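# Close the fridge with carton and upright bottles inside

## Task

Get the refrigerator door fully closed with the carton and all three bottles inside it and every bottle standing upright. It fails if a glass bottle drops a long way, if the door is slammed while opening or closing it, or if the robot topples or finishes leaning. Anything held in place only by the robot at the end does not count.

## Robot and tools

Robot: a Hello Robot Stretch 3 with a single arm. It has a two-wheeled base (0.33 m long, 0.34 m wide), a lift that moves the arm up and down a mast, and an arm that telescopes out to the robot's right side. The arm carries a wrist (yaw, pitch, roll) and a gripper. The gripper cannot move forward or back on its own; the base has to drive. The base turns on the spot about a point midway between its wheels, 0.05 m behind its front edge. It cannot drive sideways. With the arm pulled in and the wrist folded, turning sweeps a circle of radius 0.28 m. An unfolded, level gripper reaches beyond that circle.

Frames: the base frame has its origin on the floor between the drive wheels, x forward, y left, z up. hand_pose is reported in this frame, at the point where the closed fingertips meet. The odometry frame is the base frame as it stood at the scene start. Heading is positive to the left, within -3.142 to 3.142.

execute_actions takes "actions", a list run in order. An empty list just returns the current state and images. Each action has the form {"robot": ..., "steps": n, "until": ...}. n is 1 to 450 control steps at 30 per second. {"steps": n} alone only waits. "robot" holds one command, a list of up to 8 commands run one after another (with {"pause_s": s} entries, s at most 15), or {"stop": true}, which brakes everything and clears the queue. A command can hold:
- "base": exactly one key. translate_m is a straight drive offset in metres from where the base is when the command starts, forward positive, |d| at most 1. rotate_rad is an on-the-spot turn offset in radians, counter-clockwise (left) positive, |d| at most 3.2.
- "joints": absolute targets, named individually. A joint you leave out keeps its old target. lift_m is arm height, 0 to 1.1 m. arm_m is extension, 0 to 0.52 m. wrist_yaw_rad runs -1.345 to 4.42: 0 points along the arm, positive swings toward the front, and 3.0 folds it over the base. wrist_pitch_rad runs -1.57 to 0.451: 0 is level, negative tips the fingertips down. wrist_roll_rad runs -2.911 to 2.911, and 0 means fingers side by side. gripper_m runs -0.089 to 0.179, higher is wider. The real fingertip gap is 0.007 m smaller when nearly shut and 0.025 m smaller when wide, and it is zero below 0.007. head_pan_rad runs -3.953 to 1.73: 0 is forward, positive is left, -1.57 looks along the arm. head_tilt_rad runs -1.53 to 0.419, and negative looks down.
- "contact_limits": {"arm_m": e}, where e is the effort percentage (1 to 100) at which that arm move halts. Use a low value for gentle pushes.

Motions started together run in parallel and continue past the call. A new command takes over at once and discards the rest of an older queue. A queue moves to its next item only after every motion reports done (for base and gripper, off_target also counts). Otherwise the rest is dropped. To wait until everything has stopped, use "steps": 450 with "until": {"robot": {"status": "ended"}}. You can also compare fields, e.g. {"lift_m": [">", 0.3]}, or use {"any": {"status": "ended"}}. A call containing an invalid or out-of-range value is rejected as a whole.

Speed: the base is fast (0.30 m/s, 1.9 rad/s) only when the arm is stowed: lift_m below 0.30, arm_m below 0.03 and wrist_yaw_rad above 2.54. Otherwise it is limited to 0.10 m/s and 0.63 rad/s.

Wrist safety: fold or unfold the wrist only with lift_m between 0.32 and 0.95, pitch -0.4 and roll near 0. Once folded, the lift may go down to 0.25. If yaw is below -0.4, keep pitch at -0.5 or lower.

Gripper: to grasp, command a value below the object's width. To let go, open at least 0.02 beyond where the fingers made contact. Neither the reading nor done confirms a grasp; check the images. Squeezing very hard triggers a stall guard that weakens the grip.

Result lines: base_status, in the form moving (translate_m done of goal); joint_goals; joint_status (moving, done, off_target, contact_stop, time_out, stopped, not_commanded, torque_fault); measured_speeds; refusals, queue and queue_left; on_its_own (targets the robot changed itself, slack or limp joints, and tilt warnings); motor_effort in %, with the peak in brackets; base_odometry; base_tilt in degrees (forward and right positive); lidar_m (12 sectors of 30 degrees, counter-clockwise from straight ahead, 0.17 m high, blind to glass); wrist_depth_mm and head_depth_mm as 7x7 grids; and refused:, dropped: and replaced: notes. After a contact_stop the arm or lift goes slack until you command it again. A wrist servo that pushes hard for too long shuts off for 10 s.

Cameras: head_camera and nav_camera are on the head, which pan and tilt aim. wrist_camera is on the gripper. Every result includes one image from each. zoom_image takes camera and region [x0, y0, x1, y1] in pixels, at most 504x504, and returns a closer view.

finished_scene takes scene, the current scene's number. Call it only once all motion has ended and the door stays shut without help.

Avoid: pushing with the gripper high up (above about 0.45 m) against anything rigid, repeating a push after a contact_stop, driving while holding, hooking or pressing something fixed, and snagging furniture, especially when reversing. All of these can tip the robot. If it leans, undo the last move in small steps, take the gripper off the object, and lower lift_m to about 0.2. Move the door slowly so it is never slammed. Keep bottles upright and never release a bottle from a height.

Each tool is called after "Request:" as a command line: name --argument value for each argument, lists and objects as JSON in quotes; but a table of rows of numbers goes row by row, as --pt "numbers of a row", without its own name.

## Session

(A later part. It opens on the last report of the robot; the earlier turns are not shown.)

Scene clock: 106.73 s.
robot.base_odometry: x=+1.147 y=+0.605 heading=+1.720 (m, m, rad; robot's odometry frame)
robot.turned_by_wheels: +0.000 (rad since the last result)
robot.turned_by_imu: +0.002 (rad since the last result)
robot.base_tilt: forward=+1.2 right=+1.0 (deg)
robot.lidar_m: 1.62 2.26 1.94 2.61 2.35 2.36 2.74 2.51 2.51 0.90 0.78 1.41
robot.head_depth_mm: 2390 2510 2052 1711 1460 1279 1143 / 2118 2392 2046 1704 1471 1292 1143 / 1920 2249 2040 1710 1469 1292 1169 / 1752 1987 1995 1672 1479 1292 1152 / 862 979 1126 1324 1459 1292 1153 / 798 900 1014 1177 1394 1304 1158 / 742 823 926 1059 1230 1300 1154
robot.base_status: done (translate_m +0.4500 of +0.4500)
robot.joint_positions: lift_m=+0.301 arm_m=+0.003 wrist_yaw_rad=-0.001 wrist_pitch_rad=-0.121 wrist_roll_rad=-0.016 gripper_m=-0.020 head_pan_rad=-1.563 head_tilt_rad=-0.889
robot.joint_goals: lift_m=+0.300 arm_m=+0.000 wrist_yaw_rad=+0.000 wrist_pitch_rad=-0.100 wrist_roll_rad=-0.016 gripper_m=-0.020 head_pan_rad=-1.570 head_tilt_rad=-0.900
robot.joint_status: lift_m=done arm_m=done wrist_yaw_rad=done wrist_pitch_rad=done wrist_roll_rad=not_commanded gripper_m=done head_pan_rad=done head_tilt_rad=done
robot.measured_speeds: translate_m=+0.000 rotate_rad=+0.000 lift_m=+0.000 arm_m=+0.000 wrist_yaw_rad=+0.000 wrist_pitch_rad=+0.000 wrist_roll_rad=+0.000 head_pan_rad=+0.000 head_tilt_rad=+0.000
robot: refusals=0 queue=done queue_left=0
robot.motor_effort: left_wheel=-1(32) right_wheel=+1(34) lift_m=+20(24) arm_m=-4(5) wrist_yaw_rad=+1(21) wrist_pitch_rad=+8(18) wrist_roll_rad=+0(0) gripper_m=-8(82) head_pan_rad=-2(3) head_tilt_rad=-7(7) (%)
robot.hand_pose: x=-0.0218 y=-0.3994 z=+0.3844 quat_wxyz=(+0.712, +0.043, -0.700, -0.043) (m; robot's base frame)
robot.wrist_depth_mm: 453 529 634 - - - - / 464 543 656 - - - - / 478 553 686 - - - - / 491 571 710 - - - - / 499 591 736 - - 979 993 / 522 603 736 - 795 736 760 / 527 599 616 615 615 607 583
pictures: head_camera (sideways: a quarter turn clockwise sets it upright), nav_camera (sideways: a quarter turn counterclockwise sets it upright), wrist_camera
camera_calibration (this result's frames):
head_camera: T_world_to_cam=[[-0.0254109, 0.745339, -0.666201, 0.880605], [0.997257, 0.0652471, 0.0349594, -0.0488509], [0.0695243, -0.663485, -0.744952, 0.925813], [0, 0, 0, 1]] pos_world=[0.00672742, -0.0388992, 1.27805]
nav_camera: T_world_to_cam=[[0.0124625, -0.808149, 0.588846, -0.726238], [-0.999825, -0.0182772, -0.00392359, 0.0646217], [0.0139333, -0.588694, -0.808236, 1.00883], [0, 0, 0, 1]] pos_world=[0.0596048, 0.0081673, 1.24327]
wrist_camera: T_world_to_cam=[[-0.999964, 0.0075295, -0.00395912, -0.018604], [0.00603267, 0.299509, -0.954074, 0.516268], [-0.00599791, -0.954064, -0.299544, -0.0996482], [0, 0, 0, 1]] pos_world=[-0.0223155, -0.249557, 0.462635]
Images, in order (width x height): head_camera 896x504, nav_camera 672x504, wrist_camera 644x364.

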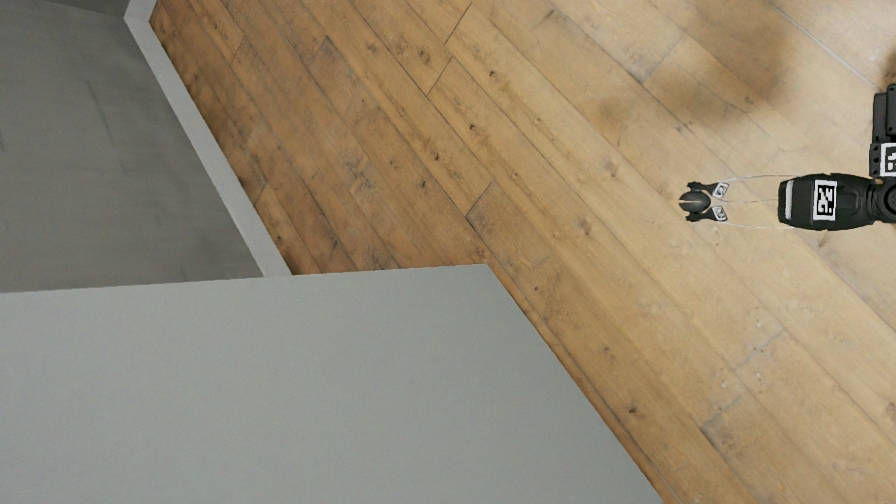

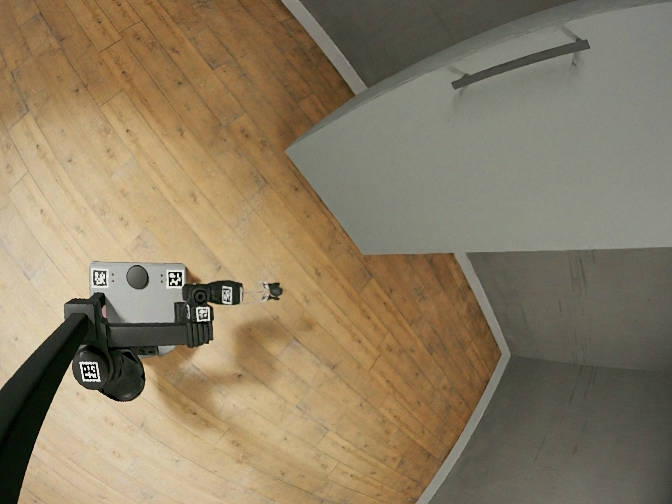

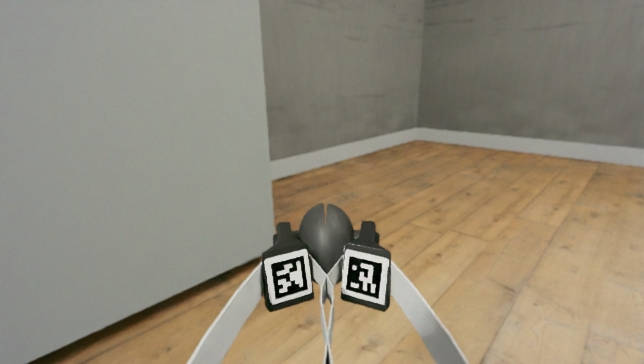

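A confirming push.

Request:
execute_actions --actions '[{"robot":[{"base":{"rotate_rad":0.5},"joints":{"arm_m":0.33}},{"joints":{"arm_m":0.37}},{"joints":{"arm_m":0.4}},{"joints":{"arm_m":0.43}},{"joints":{"arm_m":0.46}},{"joints":{"arm_m":0.5}}],"steps":450,"until":{"robot":{"status":"ended"}}},{"robot":{"joints":{"arm_m":0.3}},"steps":450,"until":{"robot":{"status":"ended"}}}]'

Request:
finished_scene --scene 2

Scene clock: 115.07 s.
robot.base_odometry: x=+1.147 y=+0.605 heading=+2.220 (m, m, rad; robot's odometry frame)
robot.turned_by_wheels: +0.500 (rad since the last result)
robot.turned_by_imu: +0.507 (rad since the last result)
robot.base_tilt: forward=+1.3 right=+1.0 (deg)
robot.lidar_m: 2.25 1.94 2.57 2.35 2.36 2.71 2.51 2.51 0.91 0.78 1.30 1.60
robot.head_depth_mm: 768 891 1066 1330 1462 1281 1140 / 744 865 1024 1256 1463 1285 1149 / 726 836 988 1200 1443 1263 1146 / 706 814 951 1155 1389 1300 1148 / 680 783 924 1137 1428 1289 1149 / 686 1107 1637 1737 1480 1301 1153 / 1222 1384 1613 1728 1494 1301 1155
robot.base_status: done (rotate_rad +0.5000 of +0.5000)
robot.joint_positions: lift_m=+0.301 arm_m=+0.300 wrist_yaw_rad=+0.002 wrist_pitch_rad=-0.122 wrist_roll_rad=-0.016 gripper_m=-0.020 head_pan_rad=-1.564 head_tilt_rad=-0.891
robot.joint_goals: lift_m=+0.300 arm_m=+0.300 wrist_yaw_rad=+0.000 wrist_pitch_rad=-0.100 wrist_roll_rad=-0.016 gripper_m=-0.020 head_pan_rad=-1.570 head_tilt_rad=-0.900
robot.joint_status: lift_m=done arm_m=done wrist_yaw_rad=done wrist_pitch_rad=done wrist_roll_rad=not_commanded gripper_m=done head_pan_rad=done head_tilt_rad=done
robot.measured_speeds: translate_m=+0.000 rotate_rad=+0.000 lift_m=+0.000 arm_m=+0.000 wrist_yaw_rad=+0.000 wrist_pitch_rad=+0.000 wrist_roll_rad=+0.000 head_pan_rad=+0.000 head_tilt_rad=+0.000
robot: refusals=0 queue=done queue_left=0
robot.motor_effort: left_wheel=-2(10) right_wheel=+1(7) lift_m=+20(21) arm_m=-3(51) wrist_yaw_rad=-2(12) wrist_pitch_rad=+8(18) wrist_roll_rad=+0(0) gripper_m=-9(8) head_pan_rad=-2(3) head_tilt_rad=-6(7) (%)
robot.hand_pose: x=-0.0209 y=-0.6966 z=+0.3842 quat_wxyz=(+0.712, +0.044, -0.700, -0.042) (m; robot's base frame)
robot.wrist_depth_mm: 201 212 227 248 268 291 324 / 208 221 239 259 281 308 344 / 217 229 248 269 296 328 368 / 226 240 259 284 314 347 392 / 236 251 271 - 333 369 417 / 248 259 282 - 358 395 676 / 572 273 307 335 367 430 565
pictures: head_camera (sideways: a quarter turn clockwise sets it upright), nav_camera (sideways: a quarter turn counterclockwise sets it upright), wrist_camera
dropped: robot: command 3 of its queue: arm_m: contact_stop
camera_calibration (this result's frames):
head_camera: T_world_to_cam=[[-0.0248472, 0.746465, -0.664961, 0.878985], [0.997307, 0.0644245, 0.0350552, -0.0489759], [0.0690072, -0.662299, -0.746055, 0.92725], [0, 0, 0, 1]] pos_world=[0.00669733, -0.03886, 1.27799]
nav_camera: T_world_to_cam=[[0.0118497, -0.809136, 0.587501, -0.724483], [-0.999839, -0.0175043, -0.00394132, 0.0646449], [0.0134729, -0.58736, -0.809214, 1.01011], [0, 0, 0, 1]] pos_world=[0.0596103, 0.00822373, 1.24328]
wrist_camera: T_world_to_cam=[[-0.999983, 0.00420584, -0.00395415, -0.0178484], [0.00503471, 0.30031, -0.953828, 0.605511], [-0.00282418, -0.953832, -0.300326, -0.382699], [0, 0, 0, 1]] pos_world=[-0.0219775, -0.546797, 0.462548]
Images, in order (width x height): head_camera 896x504, nav_camera 672x504, wrist_camera 644x364.

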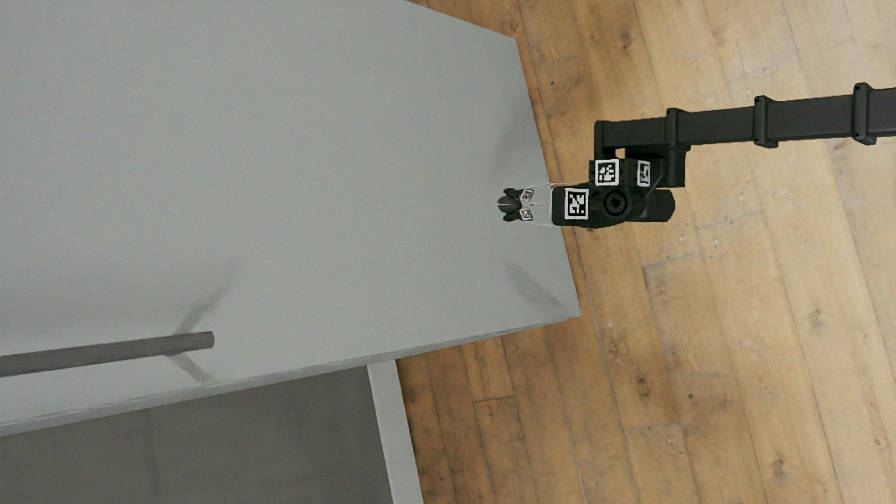

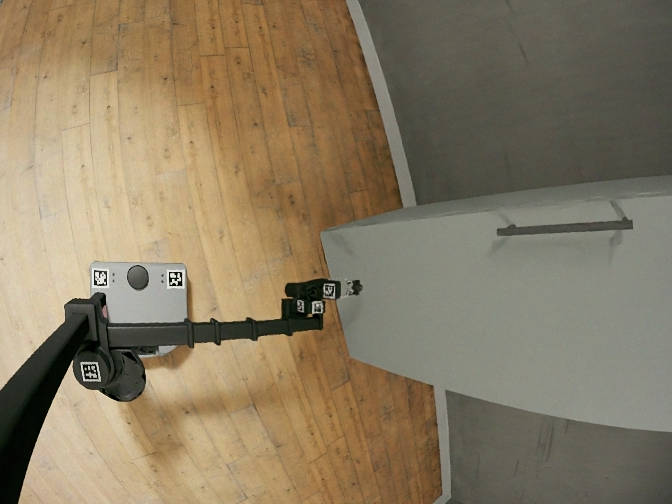

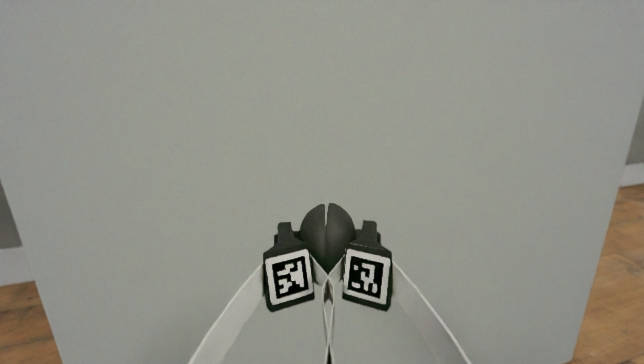

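The scene is finished: the task was done.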